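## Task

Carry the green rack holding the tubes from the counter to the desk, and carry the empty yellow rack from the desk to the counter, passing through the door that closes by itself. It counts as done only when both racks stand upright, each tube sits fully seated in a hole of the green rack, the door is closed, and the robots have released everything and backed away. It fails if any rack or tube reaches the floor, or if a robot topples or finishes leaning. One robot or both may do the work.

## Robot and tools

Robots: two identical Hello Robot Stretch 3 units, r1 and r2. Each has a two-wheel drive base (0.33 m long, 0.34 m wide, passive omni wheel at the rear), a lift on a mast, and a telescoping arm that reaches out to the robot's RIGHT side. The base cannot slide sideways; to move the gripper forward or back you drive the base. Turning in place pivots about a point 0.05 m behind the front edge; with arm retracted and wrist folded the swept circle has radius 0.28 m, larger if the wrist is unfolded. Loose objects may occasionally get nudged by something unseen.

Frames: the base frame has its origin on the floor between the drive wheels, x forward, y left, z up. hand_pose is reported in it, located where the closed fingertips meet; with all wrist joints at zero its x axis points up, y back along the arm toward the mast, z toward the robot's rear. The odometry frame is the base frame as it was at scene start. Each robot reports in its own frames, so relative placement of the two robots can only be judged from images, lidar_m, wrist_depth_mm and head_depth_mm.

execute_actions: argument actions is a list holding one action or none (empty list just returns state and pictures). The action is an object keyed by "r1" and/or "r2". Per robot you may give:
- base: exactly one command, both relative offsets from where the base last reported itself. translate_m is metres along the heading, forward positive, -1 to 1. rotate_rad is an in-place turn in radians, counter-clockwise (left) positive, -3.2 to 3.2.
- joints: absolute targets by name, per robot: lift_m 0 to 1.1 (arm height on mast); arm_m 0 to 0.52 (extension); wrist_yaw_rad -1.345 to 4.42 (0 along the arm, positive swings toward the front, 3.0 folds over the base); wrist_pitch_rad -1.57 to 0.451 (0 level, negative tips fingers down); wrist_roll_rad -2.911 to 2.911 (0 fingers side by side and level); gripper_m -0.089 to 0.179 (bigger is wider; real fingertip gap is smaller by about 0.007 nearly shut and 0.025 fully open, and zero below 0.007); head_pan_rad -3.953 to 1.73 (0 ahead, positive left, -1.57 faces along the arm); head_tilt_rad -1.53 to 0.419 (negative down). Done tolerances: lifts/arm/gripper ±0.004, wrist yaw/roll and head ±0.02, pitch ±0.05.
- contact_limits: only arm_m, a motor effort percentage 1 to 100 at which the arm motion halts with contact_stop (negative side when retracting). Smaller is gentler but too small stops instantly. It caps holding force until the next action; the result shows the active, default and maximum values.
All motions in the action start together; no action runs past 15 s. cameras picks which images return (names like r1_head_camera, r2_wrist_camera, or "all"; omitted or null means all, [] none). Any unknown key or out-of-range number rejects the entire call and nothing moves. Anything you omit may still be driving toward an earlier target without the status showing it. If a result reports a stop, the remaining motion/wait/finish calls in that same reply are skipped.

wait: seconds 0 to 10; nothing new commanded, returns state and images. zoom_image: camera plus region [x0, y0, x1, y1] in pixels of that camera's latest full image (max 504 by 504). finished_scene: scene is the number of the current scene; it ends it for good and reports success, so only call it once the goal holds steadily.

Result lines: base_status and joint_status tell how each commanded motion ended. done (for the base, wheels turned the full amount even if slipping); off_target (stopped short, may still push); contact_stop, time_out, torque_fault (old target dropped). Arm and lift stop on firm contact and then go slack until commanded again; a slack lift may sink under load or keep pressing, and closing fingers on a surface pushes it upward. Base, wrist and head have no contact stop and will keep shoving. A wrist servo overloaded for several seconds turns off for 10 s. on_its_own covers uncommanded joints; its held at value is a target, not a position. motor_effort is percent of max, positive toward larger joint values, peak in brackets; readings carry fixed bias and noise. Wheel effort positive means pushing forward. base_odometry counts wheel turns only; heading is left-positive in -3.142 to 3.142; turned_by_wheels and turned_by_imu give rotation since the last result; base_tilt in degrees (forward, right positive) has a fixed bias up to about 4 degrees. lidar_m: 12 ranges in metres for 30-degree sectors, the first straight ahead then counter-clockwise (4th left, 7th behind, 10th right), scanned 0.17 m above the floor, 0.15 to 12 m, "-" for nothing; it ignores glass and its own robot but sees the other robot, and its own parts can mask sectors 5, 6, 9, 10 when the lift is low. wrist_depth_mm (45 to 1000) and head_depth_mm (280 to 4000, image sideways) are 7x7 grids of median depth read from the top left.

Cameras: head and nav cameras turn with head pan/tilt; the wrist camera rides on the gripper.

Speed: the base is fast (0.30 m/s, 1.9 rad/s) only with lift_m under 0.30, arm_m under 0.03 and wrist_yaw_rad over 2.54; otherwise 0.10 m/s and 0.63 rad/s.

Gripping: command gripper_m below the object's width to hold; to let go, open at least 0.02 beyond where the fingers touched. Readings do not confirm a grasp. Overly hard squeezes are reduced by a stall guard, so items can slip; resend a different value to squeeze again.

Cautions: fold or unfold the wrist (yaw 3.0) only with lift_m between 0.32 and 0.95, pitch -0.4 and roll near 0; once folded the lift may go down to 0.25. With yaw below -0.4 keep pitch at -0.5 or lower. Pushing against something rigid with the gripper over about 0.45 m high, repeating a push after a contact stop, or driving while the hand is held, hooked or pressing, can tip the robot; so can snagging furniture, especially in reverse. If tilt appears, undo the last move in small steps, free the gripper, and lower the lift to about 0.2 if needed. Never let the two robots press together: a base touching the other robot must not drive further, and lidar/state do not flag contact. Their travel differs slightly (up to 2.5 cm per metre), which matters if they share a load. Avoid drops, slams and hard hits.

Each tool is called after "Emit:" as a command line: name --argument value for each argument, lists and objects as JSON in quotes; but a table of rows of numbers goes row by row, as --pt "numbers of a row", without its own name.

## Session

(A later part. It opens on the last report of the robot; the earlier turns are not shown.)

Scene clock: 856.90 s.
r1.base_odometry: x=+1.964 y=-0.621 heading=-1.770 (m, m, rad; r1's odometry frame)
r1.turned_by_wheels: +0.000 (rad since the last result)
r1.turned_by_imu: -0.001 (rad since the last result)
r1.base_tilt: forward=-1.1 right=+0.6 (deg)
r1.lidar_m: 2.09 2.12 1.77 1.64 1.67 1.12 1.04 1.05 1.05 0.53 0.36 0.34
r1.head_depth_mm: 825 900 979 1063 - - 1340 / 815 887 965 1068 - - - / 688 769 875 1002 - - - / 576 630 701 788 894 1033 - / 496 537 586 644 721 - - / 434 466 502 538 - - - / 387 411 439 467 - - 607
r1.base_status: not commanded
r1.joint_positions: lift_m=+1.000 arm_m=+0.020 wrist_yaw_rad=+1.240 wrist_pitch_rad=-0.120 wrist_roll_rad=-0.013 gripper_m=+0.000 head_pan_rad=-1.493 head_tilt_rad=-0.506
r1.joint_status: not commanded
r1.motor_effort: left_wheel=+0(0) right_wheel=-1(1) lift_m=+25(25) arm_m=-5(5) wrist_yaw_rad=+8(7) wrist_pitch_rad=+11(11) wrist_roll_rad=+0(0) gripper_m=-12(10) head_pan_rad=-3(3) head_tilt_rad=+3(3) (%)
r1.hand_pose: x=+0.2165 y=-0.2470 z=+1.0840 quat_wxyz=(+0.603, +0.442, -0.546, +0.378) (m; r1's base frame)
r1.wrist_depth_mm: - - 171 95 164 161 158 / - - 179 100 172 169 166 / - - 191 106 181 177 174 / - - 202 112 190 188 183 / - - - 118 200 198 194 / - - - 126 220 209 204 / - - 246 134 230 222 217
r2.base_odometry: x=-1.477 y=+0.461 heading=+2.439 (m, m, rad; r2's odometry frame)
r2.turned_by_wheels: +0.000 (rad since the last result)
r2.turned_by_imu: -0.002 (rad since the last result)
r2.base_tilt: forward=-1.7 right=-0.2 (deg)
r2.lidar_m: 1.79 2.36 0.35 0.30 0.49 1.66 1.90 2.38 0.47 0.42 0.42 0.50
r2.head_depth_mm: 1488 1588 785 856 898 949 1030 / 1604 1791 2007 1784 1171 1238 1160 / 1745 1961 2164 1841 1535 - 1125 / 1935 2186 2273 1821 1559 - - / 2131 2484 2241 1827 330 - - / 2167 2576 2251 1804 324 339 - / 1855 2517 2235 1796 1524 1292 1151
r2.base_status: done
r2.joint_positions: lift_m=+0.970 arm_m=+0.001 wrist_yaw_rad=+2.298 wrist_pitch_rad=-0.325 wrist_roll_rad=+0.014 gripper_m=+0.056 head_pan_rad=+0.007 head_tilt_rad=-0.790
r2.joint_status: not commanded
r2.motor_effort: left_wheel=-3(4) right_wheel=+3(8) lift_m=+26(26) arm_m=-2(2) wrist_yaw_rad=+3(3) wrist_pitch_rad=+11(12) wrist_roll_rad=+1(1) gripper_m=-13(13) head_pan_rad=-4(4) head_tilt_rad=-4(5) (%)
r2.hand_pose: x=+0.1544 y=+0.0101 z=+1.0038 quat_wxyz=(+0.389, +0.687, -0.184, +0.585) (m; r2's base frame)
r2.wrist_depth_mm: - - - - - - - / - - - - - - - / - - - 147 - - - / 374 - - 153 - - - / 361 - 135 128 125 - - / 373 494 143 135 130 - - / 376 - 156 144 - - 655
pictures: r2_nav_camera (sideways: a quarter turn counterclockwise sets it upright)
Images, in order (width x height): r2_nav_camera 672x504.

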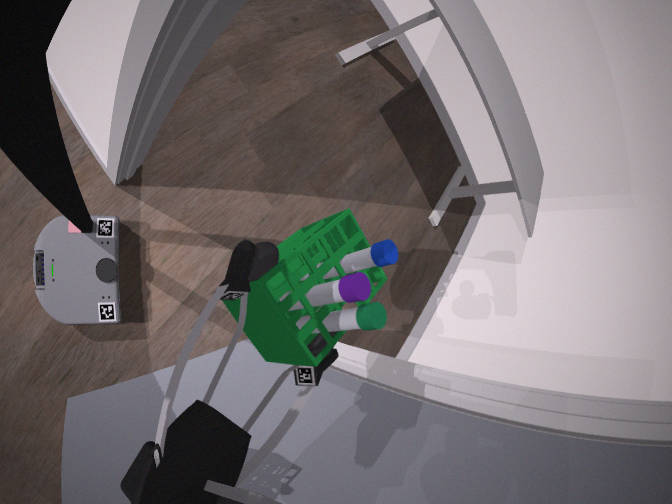

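Emit:
execute_actions --actions '[{"r2":{"base":{"rotate_rad":0.4}}}]' --cameras '[]'

Emit:
execute_actions --actions '[{"r2":{"base":{"translate_m":0.4}}}]' --cameras '["r2_nav_camera"]'

Scene clock: 865.83 s.
r1.base_odometry: x=+1.964 y=-0.621 heading=-1.770 (m, m, rad; r1's odometry frame)
r1.turned_by_wheels: +0.000 (rad since the last result)
r1.turned_by_imu: -0.001 (rad since the last result)
r1.base_tilt: forward=-1.1 right=+0.5 (deg)
r1.lidar_m: 2.09 2.12 1.77 1.64 1.66 1.12 1.04 1.05 1.04 0.53 0.36 0.34
r1.head_depth_mm: 829 897 984 1067 - - 1345 / 811 884 969 1063 - - - / 685 770 874 1004 - - - / 576 633 701 787 895 1031 - / 495 537 585 642 724 - - / 434 466 502 539 - - - / 386 410 439 466 - - 607
r1.base_status: not commanded
r1.joint_positions: lift_m=+1.000 arm_m=+0.020 wrist_yaw_rad=+1.240 wrist_pitch_rad=-0.120 wrist_roll_rad=-0.013 gripper_m=+0.000 head_pan_rad=-1.493 head_tilt_rad=-0.506
r1.joint_status: not commanded
r1.motor_effort: left_wheel=+0(0) right_wheel=-1(1) lift_m=+25(25) arm_m=-5(5) wrist_yaw_rad=+7(8) wrist_pitch_rad=+11(11) wrist_roll_rad=+0(0) gripper_m=-11(11) head_pan_rad=-4(4) head_tilt_rad=+3(3) (%)
r1.hand_pose: x=+0.2165 y=-0.2470 z=+1.0840 quat_wxyz=(+0.603, +0.442, -0.546, +0.378) (m; r1's base frame)
r1.wrist_depth_mm: - - 171 95 164 161 158 / - - 180 100 172 168 166 / - - 191 106 181 177 174 / - - 202 111 192 188 184 / - - - 118 201 197 193 / - - - 126 220 211 206 / - - 247 136 229 222 218
r2.base_odometry: x=-1.477 y=+0.461 heading=+2.839 (m, m, rad; r2's odometry frame)
r2.turned_by_wheels: +0.400 (rad since the last result)
r2.turned_by_imu: +0.397 (rad since the last result)
r2.base_tilt: forward=-1.6 right=-0.2 (deg)
r2.lidar_m: 2.21 1.91 0.30 0.40 1.68 1.77 2.40 0.51 0.42 0.42 0.47 0.74
r2.head_depth_mm: 2075 2279 2279 1835 1538 1324 1156 / 2058 2630 2254 1813 1536 1343 1160 / 1919 2553 2278 1823 1531 - 1121 / 1894 2570 2253 1808 1565 - - / 1900 2457 2286 1834 330 - - / 1865 2341 2272 1822 325 338 - / 1856 2263 2256 1818 1523 1289 1153
r2.base_status: done
r2.joint_positions: lift_m=+0.970 arm_m=+0.001 wrist_yaw_rad=+2.298 wrist_pitch_rad=-0.325 wrist_roll_rad=+0.014 gripper_m=+0.056 head_pan_rad=+0.007 head_tilt_rad=-0.790
r2.joint_status: not commanded
r2.motor_effort: left_wheel=-2(8) right_wheel=+2(7) lift_m=+26(26) arm_m=-2(2) wrist_yaw_rad=+3(2) wrist_pitch_rad=+11(12) wrist_roll_rad=+1(1) gripper_m=-12(13) head_pan_rad=-4(4) head_tilt_rad=-4(4) (%)
r2.hand_pose: x=+0.1544 y=+0.0101 z=+1.0038 quat_wxyz=(+0.389, +0.687, -0.184, +0.585) (m; r2's base frame)
r2.wrist_depth_mm: 256 296 - - - - - / 276 309 - - - - - / 323 330 - 147 - - - / 383 343 458 153 - - - / 447 374 135 128 125 - - / 536 443 143 135 130 - - / 699 469 155 145 - - -
pictures: none
No camera images: the call's "cameras" was empty. Leave "cameras" out to get every camera's image.

Scene clock: 870.77 s.
r1.base_odometry: x=+1.964 y=-0.621 heading=-1.770 (m, m, rad; r1's odometry frame)
r1.turned_by_wheels: +0.000 (rad since the last result)
r1.turned_by_imu: -0.001 (rad since the last result)
r1.base_tilt: forward=-1.1 right=+0.6 (deg)
r1.lidar_m: 2.09 2.12 1.76 1.64 1.67 1.12 1.04 1.05 1.05 0.53 0.36 0.34
r1.head_depth_mm: 830 901 983 1075 - - 1335 / 814 883 969 1064 - - - / 688 768 874 999 - - - / 576 632 701 785 893 1030 - / 495 535 585 642 720 - - / 435 465 502 539 - - - / 387 411 439 466 - - 607
r1.base_status: not commanded
r1.joint_positions: lift_m=+1.000 arm_m=+0.020 wrist_yaw_rad=+1.240 wrist_pitch_rad=-0.120 wrist_roll_rad=-0.013 gripper_m=+0.000 head_pan_rad=-1.493 head_tilt_rad=-0.506
r1.joint_status: not commanded
r1.motor_effort: left_wheel=+0(0) right_wheel=-1(1) lift_m=+25(25) arm_m=-5(5) wrist_yaw_rad=+8(7) wrist_pitch_rad=+11(11) wrist_roll_rad=+0(0) gripper_m=-11(10) head_pan_rad=-3(3) head_tilt_rad=+3(3) (%)
r1.hand_pose: x=+0.2165 y=-0.2470 z=+1.0840 quat_wxyz=(+0.603, +0.442, -0.546, +0.378) (m; r1's base frame)
r1.wrist_depth_mm: - - 171 95 164 162 158 / - - 179 100 172 168 166 / - - 191 106 181 178 174 / - - 202 112 192 188 182 / - - - 118 200 199 193 / - - - 126 218 210 205 / - - 246 135 230 223 217
r2.base_odometry: x=-1.859 y=+0.580 heading=+2.839 (m, m, rad; r2's odometry frame)
r2.turned_by_wheels: +0.000 (rad since the last result)
r2.turned_by_imu: -0.002 (rad since the last result)
r2.base_tilt: forward=-1.5 right=-0.2 (deg)
r2.lidar_m: 1.82 1.55 2.20 2.38 0.33 1.93 2.77 0.60 0.49 0.49 0.53 1.52
r2.head_depth_mm: 1884 2018 2145 1846 1541 1336 1154 / 1928 1824 2198 1828 1540 1354 1159 / 1847 1507 2196 1837 1541 - 1117 / 1773 1430 2256 1831 1562 - - / 1761 1420 2225 1825 330 - - / 1705 1349 2151 1820 324 338 - / 1646 1340 2116 1804 1522 1282 1153
r2.base_status: done
r2.joint_positions: lift_m=+0.970 arm_m=+0.001 wrist_yaw_rad=+2.298 wrist_pitch_rad=-0.325 wrist_roll_rad=+0.014 gripper_m=+0.056 head_pan_rad=+0.007 head_tilt_rad=-0.790
r2.joint_status: not commanded
r2.motor_effort: left_wheel=-2(3) right_wheel=+2(8) lift_m=+26(26) arm_m=-2(2) wrist_yaw_rad=+2(3) wrist_pitch_rad=+11(11) wrist_roll_rad=+1(0) gripper_m=-13(14) head_pan_rad=-3(4) head_tilt_rad=-5(5) (%)
r2.hand_pose: x=+0.1544 y=+0.0101 z=+1.0038 quat_wxyz=(+0.389, +0.687, -0.184, +0.585) (m; r2's base frame)
r2.wrist_depth_mm: - - - - - - - / - - - - - - - / - - - 147 - - - / - - - 154 - - - / - - 135 128 125 - - / - - 143 135 130 - - / - - 155 144 - - -
pictures: r2_nav_camera (sideways: a quarter turn counterclockwise sets it upright)
Images, in order (width x height): r2_nav_camera 672x504.

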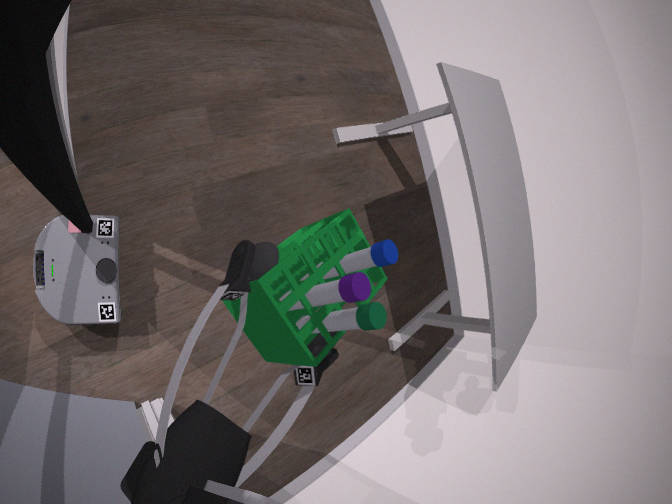

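Emit:
execute_actions --actions '[{"r2":{"base":{"translate_m":0.75}}}]' --cameras '[]'

Emit:
execute_actions --actions '[{"r2":{"base":{"rotate_rad":2.02},"joints":{"head_pan_rad":-1.5,"head_tilt_rad":-0.7}},"r1":{"base":{"translate_m":0.2},"joints":{"arm_m":0.07,"wrist_yaw_rad":0.95}}}]' --cameras '["r2_nav_camera"]'

Emit:
execute_actions --actions '[{"r2":{"joints":{"wrist_yaw_rad":0.0,"lift_m":0.9}},"r1":{"base":{"translate_m":0.2},"joints":{"arm_m":0.17,"wrist_yaw_rad":0.65}}}]' --cameras '["r2_nav_camera","r2_wrist_camera"]'

Scene clock: 888.30 s.
r1.base_odometry: x=+1.964 y=-0.621 heading=-1.770 (m, m, rad; r1's odometry frame)
r1.turned_by_wheels: +0.000 (rad since the last result)
r1.turned_by_imu: -0.001 (rad since the last result)
r1.base_tilt: forward=-1.1 right=+0.5 (deg)
r1.lidar_m: 2.09 2.12 1.76 1.64 1.66 1.12 1.04 1.06 1.04 0.53 0.36 0.34
r1.head_depth_mm: 828 898 983 1072 - - 1340 / 815 884 966 1058 - - - / 686 768 874 1001 - - - / 575 631 699 785 895 1031 - / 495 537 585 643 724 - - / 434 465 501 538 - - - / 387 411 439 466 - - 606
r1.base_status: not commanded
r1.joint_positions: lift_m=+1.000 arm_m=+0.020 wrist_yaw_rad=+1.240 wrist_pitch_rad=-0.120 wrist_roll_rad=-0.013 gripper_m=+0.000 head_pan_rad=-1.493 head_tilt_rad=-0.506
r1.joint_status: not commanded
r1.motor_effort: left_wheel=+0(0) right_wheel=-1(1) lift_m=+25(25) arm_m=-5(5) wrist_yaw_rad=+7(7) wrist_pitch_rad=+11(11) wrist_roll_rad=+0(0) gripper_m=-11(12) head_pan_rad=-4(3) head_tilt_rad=+3(3) (%)
r1.hand_pose: x=+0.2165 y=-0.2470 z=+1.0840 quat_wxyz=(+0.603, +0.442, -0.546, +0.378) (m; r1's base frame)
r1.wrist_depth_mm: - - 171 95 164 161 158 / - - 180 100 172 169 166 / - - 191 106 180 178 174 / - - 202 112 192 187 183 / - - - 118 201 198 194 / - - - 126 220 210 206 / - - 248 135 231 222 216
r2.base_odometry: x=-2.575 y=+0.804 heading=+2.839 (m, m, rad; r2's odometry frame)
r2.turned_by_wheels: +0.000 (rad since the last result)
r2.turned_by_imu: -0.003 (rad since the last result)
r2.base_tilt: forward=-1.5 right=-0.3 (deg)
r2.lidar_m: 1.30 1.29 0.96 2.24 1.74 0.93 1.03 0.76 0.78 1.13 1.12 1.09
r2.head_depth_mm: 1363 1476 998 881 1534 1323 1141 / 1303 1313 994 851 1528 1352 1164 / 1251 1307 997 826 1530 - 1115 / 1209 1301 992 799 1567 - - / 1163 1247 991 799 330 - - / 1128 1224 985 796 324 339 - / 1087 1182 978 794 699 1283 1150
r2.base_status: done
r2.joint_positions: lift_m=+0.970 arm_m=+0.001 wrist_yaw_rad=+2.298 wrist_pitch_rad=-0.325 wrist_roll_rad=+0.014 gripper_m=+0.056 head_pan_rad=+0.007 head_tilt_rad=-0.790
r2.joint_status: not commanded
r2.motor_effort: left_wheel=-2(4) right_wheel=+2(8) lift_m=+26(26) arm_m=-2(2) wrist_yaw_rad=+3(3) wrist_pitch_rad=+11(11) wrist_roll_rad=+1(0) gripper_m=-14(14) head_pan_rad=-4(4) head_tilt_rad=-4(5) (%)
r2.hand_pose: x=+0.1544 y=+0.0101 z=+1.0038 quat_wxyz=(+0.389, +0.687, -0.184, +0.585) (m; r2's base frame)
r2.wrist_depth_mm: - - - - - - 950 / - - - - - - 999 / - - - 147 - - - / - 852 763 154 774 832 838 / - - 135 128 125 635 641 / - - 143 135 130 561 526 / - - 155 145 - - -
pictures: none
No camera images: the call's "cameras" was empty. Leave "cameras" out to get every camera's image.

Scene clock: 893.20 s.
r1.base_odometry: x=+1.925 y=-0.817 heading=-1.770 (m, m, rad; r1's odometry frame)
r1.turned_by_wheels: +0.000 (rad since the last result)
r1.turned_by_imu: -0.006 (rad since the last result)
r1.base_tilt: forward=-1.1 right=+0.5 (deg)
r1.lidar_m: 1.85 1.88 1.77 1.64 1.66 1.38 1.28 1.30 0.97 0.50 0.43 1.24
r1.head_depth_mm: 665 752 841 - - 1394 1369 / 589 655 738 - - - 1333 / 529 583 647 - - - 1190 / 480 523 577 656 - 867 963 / 440 475 516 - - 725 812 / 405 435 472 - - 625 703 / 372 390 345 371 420 515 606
r1.base_status: done
r1.joint_positions: lift_m=+1.000 arm_m=+0.070 wrist_yaw_rad=+0.847 wrist_pitch_rad=-0.119 wrist_roll_rad=-0.014 gripper_m=+0.000 head_pan_rad=-1.494 head_tilt_rad=-0.503
r1.joint_status: wrist_yaw_rad off_target (ended at +0.847, target +0.950); the others done
r1.on_its_own: wrist_yaw_rad is held at +0.870, not at your +0.950, by its stall guard, which is still easing
r1.motor_effort: left_wheel=-4(88) right_wheel=+8(46) lift_m=+23(25) arm_m=-7(15) wrist_yaw_rad=+18(79) wrist_pitch_rad=+11(31) wrist_roll_rad=+0(1) gripper_m=-13(21) head_pan_rad=-3(1) head_tilt_rad=+2(3) (%)
r1.hand_pose: x=+0.1671 y=-0.3821 z=+1.0842 quat_wxyz=(+0.665, +0.327, -0.621, +0.254) (m; r1's base frame)
r1.wrist_depth_mm: - - 166 96 169 173 175 / - - 173 100 178 181 184 / - - 184 106 188 191 195 / - - 194 113 199 202 208 / - - 206 119 211 215 219 / - - - 126 228 229 234 / - - 235 137 241 246 253
r2.base_odometry: x=-2.575 y=+0.804 heading=-1.425 (m, m, rad; r2's odometry frame)
r2.turned_by_wheels: +2.020 (rad since the last result)
r2.turned_by_imu: +2.009 (rad since the last result)
r2.base_tilt: forward=-1.6 right=-0.2 (deg)
r2.lidar_m: 2.14 0.94 0.93 0.81 0.77 1.13 1.12 1.11 1.10 1.29 0.96 2.01
r2.head_depth_mm: 1067 1196 1157 923 - - 1193 / 1084 1211 1157 907 - - 1158 / 1101 1238 1156 918 - - - / 1118 1252 1150 886 - 1347 - / 1130 1273 1148 883 783 1378 - / 1143 1293 1142 880 779 1370 1240 / 1162 1303 1139 879 1362 1338 -
r2.base_status: done
r2.joint_positions: lift_m=+0.970 arm_m=+0.001 wrist_yaw_rad=+2.298 wrist_pitch_rad=-0.325 wrist_roll_rad=+0.014 gripper_m=+0.056 head_pan_rad=-1.493 head_tilt_rad=-0.705
r2.joint_status: all done
r2.motor_effort: left_wheel=-3(8) right_wheel=+3(7) lift_m=+26(26) arm_m=-2(2) wrist_yaw_rad=+3(3) wrist_pitch_rad=+12(11) wrist_roll_rad=+0(1) gripper_m=-14(13) head_pan_rad=-4(49) head_tilt_rad=+2(11) (%)
r2.hand_pose: x=+0.1544 y=+0.0101 z=+1.0038 quat_wxyz=(+0.389, +0.687, -0.184, +0.585) (m; r2's base frame)
r2.wrist_depth_mm: 965 - 910 - - - - / - - - - - - - / - - - 147 - - - / - - - 154 - - - / - - 135 128 125 - - / - - 142 135 130 - - / - - 156 145 - - -
pictures: r2_nav_camera (sideways: a quarter turn counterclockwise sets it upright)
Images, in order (width x height): r2_nav_camera 672x504.

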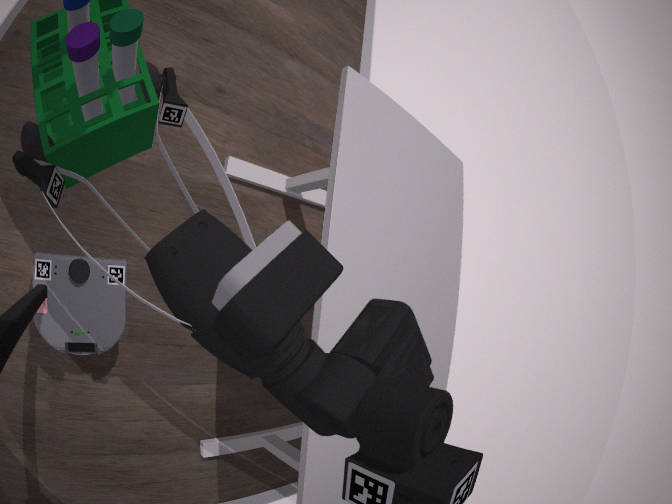

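Scene clock: 897.97 s.
r1.base_odometry: x=+1.885 y=-1.013 heading=-1.770 (m, m, rad; r1's odometry frame)
r1.turned_by_wheels: +0.000 (rad since the last result)
r1.turned_by_imu: -0.045 (rad since the last result)
r1.base_tilt: forward=-1.2 right=+0.6 (deg)
r1.lidar_m: 1.63 1.64 1.82 1.66 1.67 1.65 1.50 1.51 0.87 0.57 0.55 1.19
r1.head_depth_mm: 628 697 - - 1065 1243 1362 / 583 643 684 - 953 1089 1278 / 547 599 641 - 853 963 1138 / 513 560 593 - 777 865 1006 / 411 443 484 541 677 787 897 / 453 494 536 586 646 720 825 / 435 472 520 585 1096 1262 1329
r1.base_status: done
r1.joint_positions: lift_m=+1.000 arm_m=+0.170 wrist_yaw_rad=+0.529 wrist_pitch_rad=-0.116 wrist_roll_rad=-0.014 gripper_m=+0.000 head_pan_rad=-1.494 head_tilt_rad=-0.503
r1.joint_status: wrist_yaw_rad off_target (ended at +0.529, target +0.650); the others done
r1.on_its_own: wrist_yaw_rad is held at +0.532, not at your +0.650, by its stall guard, which is not easing now
r1.motor_effort: left_wheel=+0(70) right_wheel=+0(55) lift_m=+23(23) arm_m=-6(12) wrist_yaw_rad=+3(73) wrist_pitch_rad=+9(14) wrist_roll_rad=+0(0) gripper_m=-11(20) head_pan_rad=-1(3) head_tilt_rad=+1(2) (%)
r1.hand_pose: x=+0.1057 y=-0.5327 z=+1.0851 quat_wxyz=(+0.697, +0.223, -0.665, +0.146) (m; r1's base frame)
r1.wrist_depth_mm: 722 652 161 96 175 184 193 / 780 689 169 100 185 194 204 / 862 721 178 106 195 205 216 / 916 796 186 112 208 218 231 / - 860 196 119 220 232 248 / - 916 216 126 234 248 267 / - - 224 135 252 270 289
r2.base_odometry: x=-2.575 y=+0.804 heading=-1.425 (m, m, rad; r2's odometry frame)
r2.turned_by_wheels: +0.000 (rad since the last result)
r2.turned_by_imu: -0.001 (rad since the last result)
r2.base_tilt: forward=-1.6 right=-0.2 (deg)
r2.lidar_m: 2.15 0.94 0.93 0.81 0.76 1.12 1.12 1.10 1.10 1.29 0.97 2.01
r2.head_depth_mm: 1068 1205 1159 892 744 - - / 1086 1213 1154 886 725 - - / 1102 1234 1151 468 - - - / 1118 1254 1148 887 727 1367 1187 / 1134 1272 1139 881 782 1375 1190 / 1150 1288 1133 881 779 1369 1188 / 1169 1312 1130 877 1358 1347 1185
r2.base_status: not commanded
r2.joint_positions: lift_m=+0.900 arm_m=+0.001 wrist_yaw_rad=+0.003 wrist_pitch_rad=-0.325 wrist_roll_rad=+0.014 gripper_m=+0.056 head_pan_rad=-1.493 head_tilt_rad=-0.705
r2.joint_status: all done
r2.motor_effort: left_wheel=-3(2) right_wheel=+3(3) lift_m=+19(22) arm_m=-2(2) wrist_yaw_rad=-4(3) wrist_pitch_rad=+12(12) wrist_roll_rad=+1(0) gripper_m=-13(13) head_pan_rad=-4(3) head_tilt_rad=+2(2) (%)
r2.hand_pose: x=-0.0208 y=-0.3811 z=+0.9341 quat_wxyz=(+0.693, +0.115, -0.702, -0.115) (m; r2's base frame)
r2.wrist_depth_mm: - 977 960 950 900 899 892 / - - - 999 993 980 948 / - 850 879 147 948 954 - / 614 623 623 153 629 681 703 / 485 490 135 128 125 522 535 / 399 415 143 135 130 430 435 / - - 156 145 368 383 373
pictures: r2_nav_camera (sideways: a quarter turn counterclockwise sets it upright), r2_wrist_camera
Images, in order (width x height): r2_nav_camera 672x504, r2_wrist_camera 644x364.

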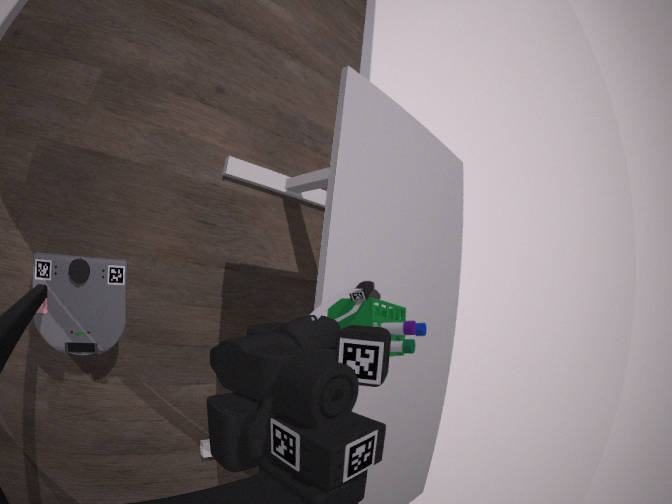

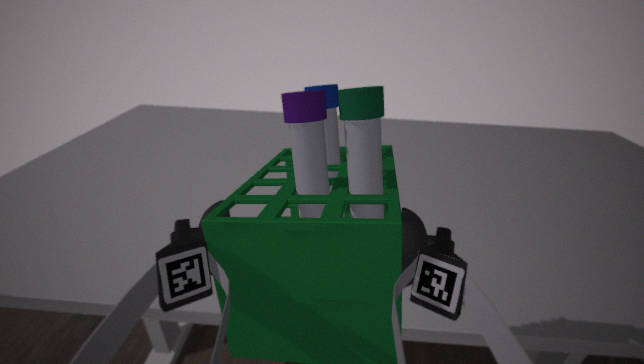

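Emit:
execute_actions --actions '[{"r2":{"joints":{"arm_m":0.25,"lift_m":0.80}},"r1":{"joints":{"gripper_m":0.1}}}]' --cameras '[]'

Emit:
execute_actions --actions '[{"r2":{"joints":{"lift_m":0.735}},"r1":{"joints":{"arm_m":0.02}}}]' --cameras '["r2_wrist_camera","r1_nav_camera"]'

Scene clock: 910.87 s.
r1.base_odometry: x=+1.885 y=-1.013 heading=-1.770 (m, m, rad; r1's odometry frame)
r1.turned_by_wheels: +0.000 (rad since the last result)
r1.turned_by_imu: -0.001 (rad since the last result)
r1.base_tilt: forward=-1.2 right=+0.4 (deg)
r1.lidar_m: 1.63 1.65 1.82 1.66 1.67 1.65 1.50 1.51 0.99 0.81 0.80 1.18
r1.head_depth_mm: 763 834 - - 1186 1342 1374 / 743 810 860 - 1138 1277 1363 / 719 784 836 - 1099 1210 1323 / 703 760 804 - 1044 1158 1288 / 683 739 799 901 985 1112 1253 / 664 713 777 843 949 1062 1210 / 626 680 751 846 965 1236 1309
r1.base_status: not commanded
r1.joint_positions: lift_m=+1.000 arm_m=+0.170 wrist_yaw_rad=+0.530 wrist_pitch_rad=-0.116 wrist_roll_rad=-0.014 gripper_m=+0.100 head_pan_rad=-1.494 head_tilt_rad=-0.503
r1.joint_status: all done
r1.on_its_own: wrist_yaw_rad is held at +0.532, not at your +0.650, by its stall guard, which is not easing now
r1.motor_effort: left_wheel=+0(0) right_wheel=-1(1) lift_m=+23(23) arm_m=-4(6) wrist_yaw_rad=+2(2) wrist_pitch_rad=+9(9) wrist_roll_rad=+0(1) gripper_m=+1(80) head_pan_rad=-4(4) head_tilt_rad=+2(2) (%)
r1.hand_pose: x=+0.1057 y=-0.5325 z=+1.0851 quat_wxyz=(+0.697, +0.223, -0.665, +0.147) (m; r1's base frame)
r1.wrist_depth_mm: 744 637 584 377 364 354 341 / 775 683 608 393 383 369 355 / 858 728 654 414 397 385 373 / 915 790 699 436 424 404 390 / - 858 706 459 452 426 412 / - 924 771 490 469 453 430 / - 976 828 527 502 485 455
r2.base_odometry: x=-2.575 y=+0.804 heading=-1.425 (m, m, rad; r2's odometry frame)
r2.turned_by_wheels: +0.000 (rad since the last result)
r2.turned_by_imu: -0.001 (rad since the last result)
r2.base_tilt: forward=-1.6 right=-0.3 (deg)
r2.lidar_m: 2.15 0.94 0.91 0.82 0.77 1.12 1.12 1.10 1.09 1.29 0.97 2.01
r2.head_depth_mm: 1067 1195 1160 955 - - 1175 / 1084 1213 1153 - 726 1375 1193 / 1104 1237 1157 - 1513 1380 1189 / 1117 1255 1144 857 761 1386 1193 / 1134 1279 1142 887 780 1382 1193 / 1146 1292 1141 878 778 1368 1193 / 1162 1316 1135 879 1361 1334 1187
r2.base_status: not commanded
r2.joint_positions: lift_m=+0.800 arm_m=+0.250 wrist_yaw_rad=+0.002 wrist_pitch_rad=-0.326 wrist_roll_rad=+0.014 gripper_m=+0.056 head_pan_rad=-1.493 head_tilt_rad=-0.705
r2.joint_status: all done
r2.motor_effort: left_wheel=-3(2) right_wheel=+3(3) lift_m=+19(17) arm_m=+2(1) wrist_yaw_rad=-1(4) wrist_pitch_rad=+12(12) wrist_roll_rad=+0(0) gripper_m=-13(12) head_pan_rad=-3(4) head_tilt_rad=+1(1) (%)
r2.hand_pose: x=-0.0211 y=-0.6297 z=+0.8339 quat_wxyz=(+0.693, +0.115, -0.702, -0.115) (m; r2's base frame)
r2.wrist_depth_mm: 750 732 721 717 708 694 676 / 817 783 786 752 752 741 726 / 577 590 605 147 642 666 695 / 420 429 436 153 434 466 478 / 331 338 135 128 125 359 367 / 275 286 143 135 130 295 296 / 235 236 156 145 233 248 251
pictures: none
No camera images: the call's "cameras" was empty. Leave "cameras" out to get every camera's image.

Scene clock: 913.23 s.
r1.base_odometry: x=+1.885 y=-1.013 heading=-1.770 (m, m, rad; r1's odometry frame)
r1.turned_by_wheels: +0.000 (rad since the last result)
r1.turned_by_imu: +0.000 (rad since the last result)
r1.base_tilt: forward=-1.2 right=+0.6 (deg)
r1.lidar_m: 1.63 1.65 1.82 1.66 1.67 1.65 1.50 1.51 1.05 0.96 0.96 1.19
r1.head_depth_mm: 828 902 983 1079 - - - / 821 892 973 1073 - - - / 817 880 965 1058 - - - / 808 875 961 1020 - - 1296 / 805 872 948 1005 - - 1354 / 797 867 930 1022 1134 1291 1341 / 766 832 919 1011 1149 1271 1336
r1.base_status: not commanded
r1.joint_positions: lift_m=+1.000 arm_m=+0.020 wrist_yaw_rad=+0.531 wrist_pitch_rad=-0.116 wrist_roll_rad=-0.014 gripper_m=+0.100 head_pan_rad=-1.494 head_tilt_rad=-0.503
r1.joint_status: all done
r1.on_its_own: wrist_yaw_rad is held at +0.532, not at your +0.650, by its stall guard, which is not easing now
r1.motor_effort: left_wheel=+0(0) right_wheel=-1(1) lift_m=+23(23) arm_m=-4(9) wrist_yaw_rad=+1(2) wrist_pitch_rad=+9(9) wrist_roll_rad=+0(1) gripper_m=+0(1) head_pan_rad=-4(4) head_tilt_rad=+2(1) (%)
r1.hand_pose: x=+0.1060 y=-0.3824 z=+1.0851 quat_wxyz=(+0.697, +0.224, -0.665, +0.147) (m; r1's base frame)
r1.wrist_depth_mm: 935 812 726 666 599 559 526 / - 875 789 690 634 579 540 / - 948 815 733 660 613 564 / - - 877 782 702 637 592 / - - 922 825 760 658 624 / - - 943 887 791 685 642 / - - - 940 830 753 661
r2.base_odometry: x=-2.575 y=+0.804 heading=-1.425 (m, m, rad; r2's odometry frame)
r2.turned_by_wheels: +0.000 (rad since the last result)
r2.turned_by_imu: -0.001 (rad since the last result)
r2.base_tilt: forward=-1.7 right=-0.2 (deg)
r2.lidar_m: 2.16 0.94 0.82 0.80 0.76 1.13 1.12 1.11 1.10 1.29 0.97 2.01
r2.head_depth_mm: 1071 1198 1154 895 757 - - / 1089 1217 1158 921 - 1380 1192 / 1104 1232 1149 798 - 1382 1189 / 1113 1250 1148 887 762 1385 1190 / 1133 1274 1142 885 781 1381 1191 / 1143 1295 1143 878 779 1377 1190 / 1159 1325 1138 879 1363 1345 1192
r2.base_status: not commanded
r2.joint_positions: lift_m=+0.735 arm_m=+0.250 wrist_yaw_rad=+0.002 wrist_pitch_rad=-0.315 wrist_roll_rad=+0.014 gripper_m=+0.056 head_pan_rad=-1.493 head_tilt_rad=-0.705
r2.joint_status: all done
r2.motor_effort: left_wheel=-3(3) right_wheel=+3(3) lift_m=+18(21) arm_m=+1(1) wrist_yaw_rad=-2(2) wrist_pitch_rad=+7(12) wrist_roll_rad=+1(1) gripper_m=-13(13) head_pan_rad=-4(4) head_tilt_rad=+2(2) (%)
r2.hand_pose: x=-0.0211 y=-0.6309 z=+0.7716 quat_wxyz=(+0.694, +0.111, -0.703, -0.111) (m; r2's base frame)
r2.wrist_depth_mm: 751 735 729 713 698 686 679 / 685 706 755 186 738 728 722 / 420 437 449 140 445 492 512 / 308 315 313 149 317 343 352 / 241 245 134 127 140 264 268 / 199 209 146 135 130 215 216 / 170 171 164 150 172 180 181
pictures: r1_nav_camera (sideways: a quarter turn counterclockwise sets it upright), r2_wrist_camera
Images, in order (width x height): r1_nav_camera 672x504, r2_wrist_camera 644x364.

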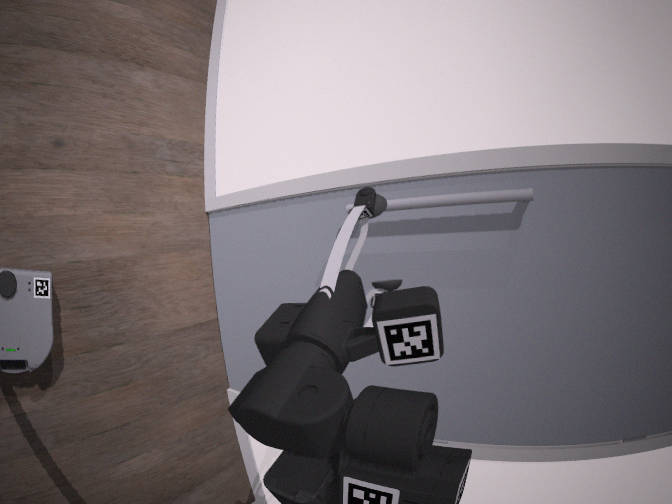

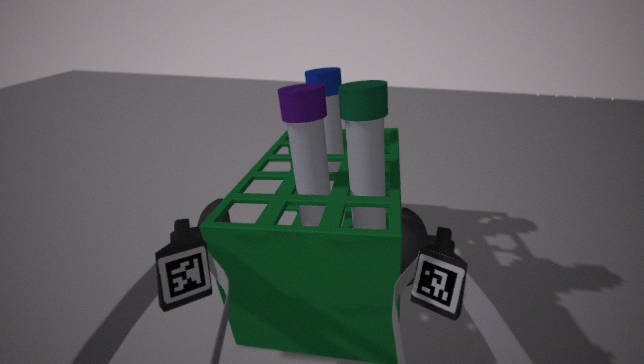

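Emit:
execute_actions --actions '[{"r2":{"joints":{"lift_m":0.73,"gripper_m":0.17}}}]' --cameras '[]'

Emit:
execute_actions --actions '[{"r2":{"joints":{"arm_m":0.08,"lift_m":0.76,"wrist_pitch_rad":-0.1}}}]' --cameras '["r2_wrist_camera","r2_head_camera"]'

Scene clock: 922.27 s.
r1.base_odometry: x=+1.885 y=-1.013 heading=-1.770 (m, m, rad; r1's odometry frame)
r1.turned_by_wheels: +0.000 (rad since the last result)
r1.turned_by_imu: -0.001 (rad since the last result)
r1.base_tilt: forward=-1.2 right=+0.5 (deg)
r1.lidar_m: 1.63 1.64 1.82 1.66 1.67 1.65 1.50 1.51 1.05 0.96 0.97 1.19
r1.head_depth_mm: 829 898 982 1078 - - - / 822 895 970 1069 - - - / 816 887 967 1058 - - - / 810 875 956 1017 - - 1298 / 801 871 945 1007 - - 1355 / 799 860 930 1019 1134 1297 1340 / 767 834 914 1011 1142 1266 1338
r1.base_status: not commanded
r1.joint_positions: lift_m=+1.000 arm_m=+0.020 wrist_yaw_rad=+0.531 wrist_pitch_rad=-0.116 wrist_roll_rad=-0.014 gripper_m=+0.100 head_pan_rad=-1.494 head_tilt_rad=-0.503
r1.joint_status: not commanded
r1.on_its_own: wrist_yaw_rad is held at +0.532, not at your +0.650, by its stall guard, which is not easing now
r1.motor_effort: left_wheel=+0(0) right_wheel=-1(1) lift_m=+23(23) arm_m=-4(4) wrist_yaw_rad=+1(1) wrist_pitch_rad=+8(9) wrist_roll_rad=+0(1) gripper_m=+0(0) head_pan_rad=-3(2) head_tilt_rad=+2(2) (%)
r1.hand_pose: x=+0.1060 y=-0.3824 z=+1.0851 quat_wxyz=(+0.697, +0.224, -0.665, +0.147) (m; r1's base frame)
r1.wrist_depth_mm: 933 836 720 658 600 566 517 / - 887 777 683 641 587 535 / - 933 836 739 668 613 567 / - - 882 764 699 644 584 / - - 914 829 758 676 617 / - - 972 839 790 702 634 / - - - 923 818 761 666
r2.base_odometry: x=-2.575 y=+0.804 heading=-1.425 (m, m, rad; r2's odometry frame)
r2.turned_by_wheels: +0.000 (rad since the last result)
r2.turned_by_imu: -0.001 (rad since the last result)
r2.base_tilt: forward=-1.6 right=-0.2 (deg)
r2.lidar_m: 2.15 0.94 0.82 0.80 0.77 1.13 1.12 1.11 1.10 1.29 0.97 2.00
r2.head_depth_mm: 1072 1199 1154 891 765 - - / 1084 1215 1152 921 - 1374 1188 / 1101 1234 1147 811 - 1387 1192 / 1117 1261 1147 901 761 1373 1188 / 1136 1273 1142 881 783 1377 1195 / 1147 1289 1137 885 780 1373 1185 / 1159 1314 1136 879 1358 1342 1186
r2.base_status: not commanded
r2.joint_positions: lift_m=+0.730 arm_m=+0.250 wrist_yaw_rad=+0.001 wrist_pitch_rad=-0.314 wrist_roll_rad=+0.014 gripper_m=+0.170 head_pan_rad=-1.493 head_tilt_rad=-0.705
r2.joint_status: all done
r2.motor_effort: left_wheel=-3(3) right_wheel=+3(3) lift_m=+18(22) arm_m=+2(1) wrist_yaw_rad=-1(3) wrist_pitch_rad=+6(7) wrist_roll_rad=+1(0) gripper_m=+0(87) head_pan_rad=-4(4) head_tilt_rad=+2(2) (%)
r2.hand_pose: x=-0.0213 y=-0.6311 z=+0.7670 quat_wxyz=(+0.694, +0.110, -0.703, -0.111) (m; r2's base frame)
r2.wrist_depth_mm: 751 747 728 720 698 691 677 / 671 700 728 743 730 733 715 / 413 423 435 197 138 479 496 / 300 305 299 156 294 333 340 / 238 243 136 130 232 267 261 / - 196 149 136 190 - 211 / 162 165 162 153 167 170 177
pictures: none
No camera images: the call's "cameras" was empty. Leave "cameras" out to get every camera's image.

Scene clock: 924.77 s.
r1.base_odometry: x=+1.885 y=-1.013 heading=-1.770 (m, m, rad; r1's odometry frame)
r1.turned_by_wheels: +0.000 (rad since the last result)
r1.turned_by_imu: +0.000 (rad since the last result)
r1.base_tilt: forward=-1.1 right=+0.5 (deg)
r1.lidar_m: 1.63 1.65 1.82 1.66 1.67 1.65 1.50 1.51 1.05 0.96 0.96 1.19
r1.head_depth_mm: 831 900 982 1077 - - - / 822 893 976 1073 - - - / 816 886 968 1058 - - - / 807 875 960 1020 - - 1292 / 802 870 948 1008 - - 1350 / 798 863 928 1018 1131 1301 1347 / 764 832 918 1006 1143 1266 1333
r1.base_status: not commanded
r1.joint_positions: lift_m=+1.000 arm_m=+0.020 wrist_yaw_rad=+0.531 wrist_pitch_rad=-0.116 wrist_roll_rad=-0.014 gripper_m=+0.100 head_pan_rad=-1.494 head_tilt_rad=-0.503
r1.joint_status: not commanded
r1.on_its_own: wrist_yaw_rad is held at +0.532, not at your +0.650, by its stall guard, which is not easing now
r1.motor_effort: left_wheel=+0(0) right_wheel=-1(1) lift_m=+23(23) arm_m=-4(4) wrist_yaw_rad=+1(1) wrist_pitch_rad=+9(9) wrist_roll_rad=+0(1) gripper_m=+0(0) head_pan_rad=-4(3) head_tilt_rad=+2(2) (%)
r1.hand_pose: x=+0.1060 y=-0.3824 z=+1.0851 quat_wxyz=(+0.697, +0.224, -0.665, +0.147) (m; r1's base frame)
r1.wrist_depth_mm: 913 830 727 662 618 557 521 / - 854 770 697 640 577 543 / - 941 821 731 676 610 561 / - - 868 780 711 643 590 / - - 900 825 747 668 612 / - - 967 859 779 683 645 / - - - 939 825 750 669
r2.base_odometry: x=-2.575 y=+0.804 heading=-1.425 (m, m, rad; r2's odometry frame)
r2.turned_by_wheels: +0.000 (rad since the last result)
r2.turned_by_imu: -0.001 (rad since the last result)
r2.base_tilt: forward=-1.7 right=-0.1 (deg)
r2.lidar_m: 2.15 0.93 0.82 0.80 0.76 1.12 1.12 1.10 1.10 1.29 0.97 2.01
r2.head_depth_mm: 1069 1198 1160 891 745 - - / 1087 1214 1160 890 757 - - / 1097 1230 1156 777 764 - 1148 / 1114 1252 1141 883 760 1342 1181 / 1123 1268 1144 885 1509 1370 1192 / 1146 1286 1142 881 777 1374 1187 / 1167 1314 1137 880 1360 1344 1183
r2.base_status: not commanded
r2.joint_positions: lift_m=+0.760 arm_m=+0.080 wrist_yaw_rad=+0.001 wrist_pitch_rad=-0.123 wrist_roll_rad=+0.014 gripper_m=+0.170 head_pan_rad=-1.493 head_tilt_rad=-0.704
r2.joint_status: all done
r2.motor_effort: left_wheel=-2(3) right_wheel=+3(3) lift_m=+26(26) arm_m=-2(2) wrist_yaw_rad=-1(1) wrist_pitch_rad=+10(12) wrist_roll_rad=+1(1) gripper_m=+0(1) head_pan_rad=-4(4) head_tilt_rad=+2(2) (%)
r2.hand_pose: x=-0.0212 y=-0.4766 z=+0.8432 quat_wxyz=(+0.701, +0.044, -0.710, -0.044) (m; r2's base frame)
r2.wrist_depth_mm: 913 902 893 873 864 847 839 / 960 945 934 914 913 876 891 / - 985 978 955 954 921 918 / 598 611 639 409 681 713 737 / 413 434 427 308 452 493 475 / - 318 325 314 337 - 351 / 244 258 262 265 269 264 277
pictures: r2_head_camera (sideways: a quarter turn clockwise sets it upright), r2_wrist_camera
Images, in order (width x height): r2_head_camera 896x504, r2_wrist_camera 644x364.

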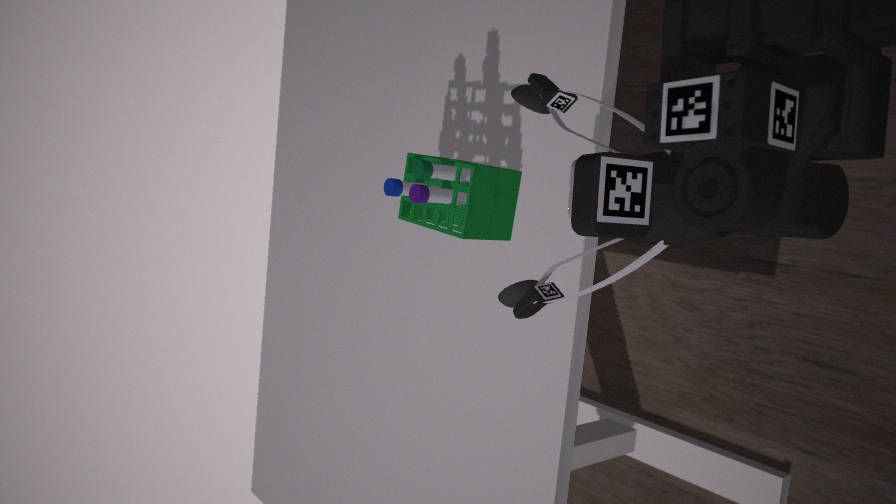

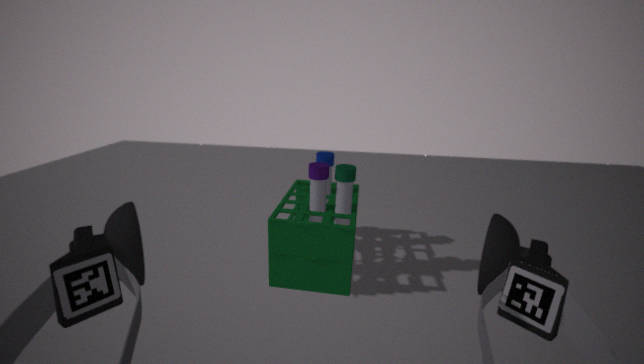

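Emit:
zoom_image --camera "r2_wrist_camera" --region '[250,130,400,300]'

Region (250, 130, 400, 300) of r2_wrist_camera's 644x364 image, scaled by 2.965; it fills the left 445 columns of this view, and the rest is white.

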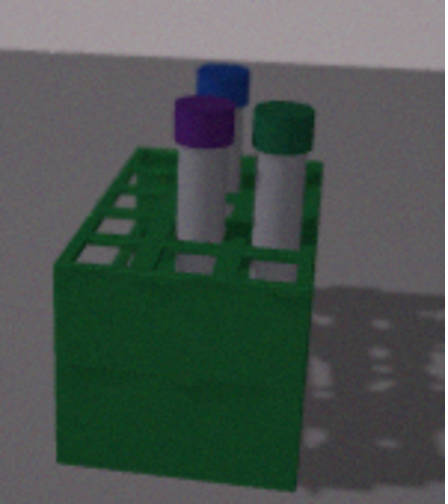

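Emit:
execute_actions --actions '[{"r2":{"joints":{"arm_m":0.0,"lift_m":0.8}}}]' --cameras '[]'

Emit:
finished_scene --scene 1

Scene clock: 942.33 s.
r1.base_odometry: x=+1.885 y=-1.013 heading=-1.770 (m, m, rad; r1's odometry frame)
r1.turned_by_wheels: +0.000 (rad since the last result)
r1.turned_by_imu: -0.001 (rad since the last result)
r1.base_tilt: forward=-1.1 right=+0.5 (deg)
r1.lidar_m: 1.63 1.64 1.82 1.66 1.67 1.65 1.50 1.51 1.05 0.96 0.96 1.19
r1.head_depth_mm: 828 902 983 1074 - - - / 825 895 978 1069 - - - / 814 886 967 1060 - - - / 810 875 958 1015 - - 1284 / 803 871 945 1008 - - 1351 / 796 864 929 1018 1135 1289 1335 / 766 832 919 1008 1152 1264 1340
r1.base_status: not commanded
r1.joint_positions: lift_m=+1.000 arm_m=+0.020 wrist_yaw_rad=+0.531 wrist_pitch_rad=-0.116 wrist_roll_rad=-0.014 gripper_m=+0.100 head_pan_rad=-1.494 head_tilt_rad=-0.503
r1.joint_status: not commanded
r1.on_its_own: wrist_yaw_rad is held at +0.532, not at your +0.650, by its stall guard, which is not easing now
r1.motor_effort: left_wheel=+0(0) right_wheel=-1(1) lift_m=+23(23) arm_m=-4(4) wrist_yaw_rad=+1(1) wrist_pitch_rad=+9(9) wrist_roll_rad=+0(1) gripper_m=+0(0) head_pan_rad=-3(3) head_tilt_rad=+2(2) (%)
r1.hand_pose: x=+0.1060 y=-0.3824 z=+1.0851 quat_wxyz=(+0.697, +0.224, -0.665, +0.147) (m; r1's base frame)
r1.wrist_depth_mm: 908 821 739 669 599 562 524 / - 865 789 701 634 580 548 / - 949 814 736 675 613 574 / - - 871 769 702 640 587 / - - 912 814 764 662 615 / - - 970 876 797 688 640 / - - - 925 827 764 664
r2.base_odometry: x=-2.575 y=+0.804 heading=-1.425 (m, m, rad; r2's odometry frame)
r2.turned_by_wheels: +0.000 (rad since the last result)
r2.turned_by_imu: -0.001 (rad since the last result)
r2.base_tilt: forward=-1.6 right=-0.1 (deg)
r2.lidar_m: 2.15 0.93 0.82 0.80 0.76 1.12 1.12 1.10 1.10 1.29 0.96 2.01
r2.head_depth_mm: 1075 1193 1163 891 745 1392 - / 1088 1217 1155 894 766 1384 - / 1102 1235 1151 776 766 - - / 1119 1255 1144 883 760 1390 1199 / 1130 1270 1147 882 781 1372 1187 / 1157 1286 1133 881 780 1378 1190 / 1163 1307 1133 877 1353 1342 1182
r2.base_status: not commanded
r2.joint_positions: lift_m=+0.800 arm_m=+0.001 wrist_yaw_rad=+0.001 wrist_pitch_rad=-0.122 wrist_roll_rad=+0.014 gripper_m=+0.170 head_pan_rad=-1.493 head_tilt_rad=-0.704
r2.joint_status: all done
r2.motor_effort: left_wheel=-2(3) right_wheel=+3(3) lift_m=+25(25) arm_m=-2(2) wrist_yaw_rad=-1(1) wrist_pitch_rad=+10(10) wrist_roll_rad=+0(1) gripper_m=+0(1) head_pan_rad=-4(3) head_tilt_rad=+2(2) (%)
r2.hand_pose: x=-0.0212 y=-0.3975 z=+0.8835 quat_wxyz=(+0.701, +0.043, -0.710, -0.043) (m; r2's base frame)
r2.wrist_depth_mm: - 978 955 934 930 910 910 / - - - - 981 962 969 / - - - - - - 982 / - 738 764 790 804 844 884 / 494 520 515 406 539 591 572 / 392 383 389 396 402 - 421 / - 320 322 318 321 315 334
pictures: none
No camera images: the call's "cameras" was empty. Leave "cameras" out to get every camera's image.

The scene is finished: the task was done.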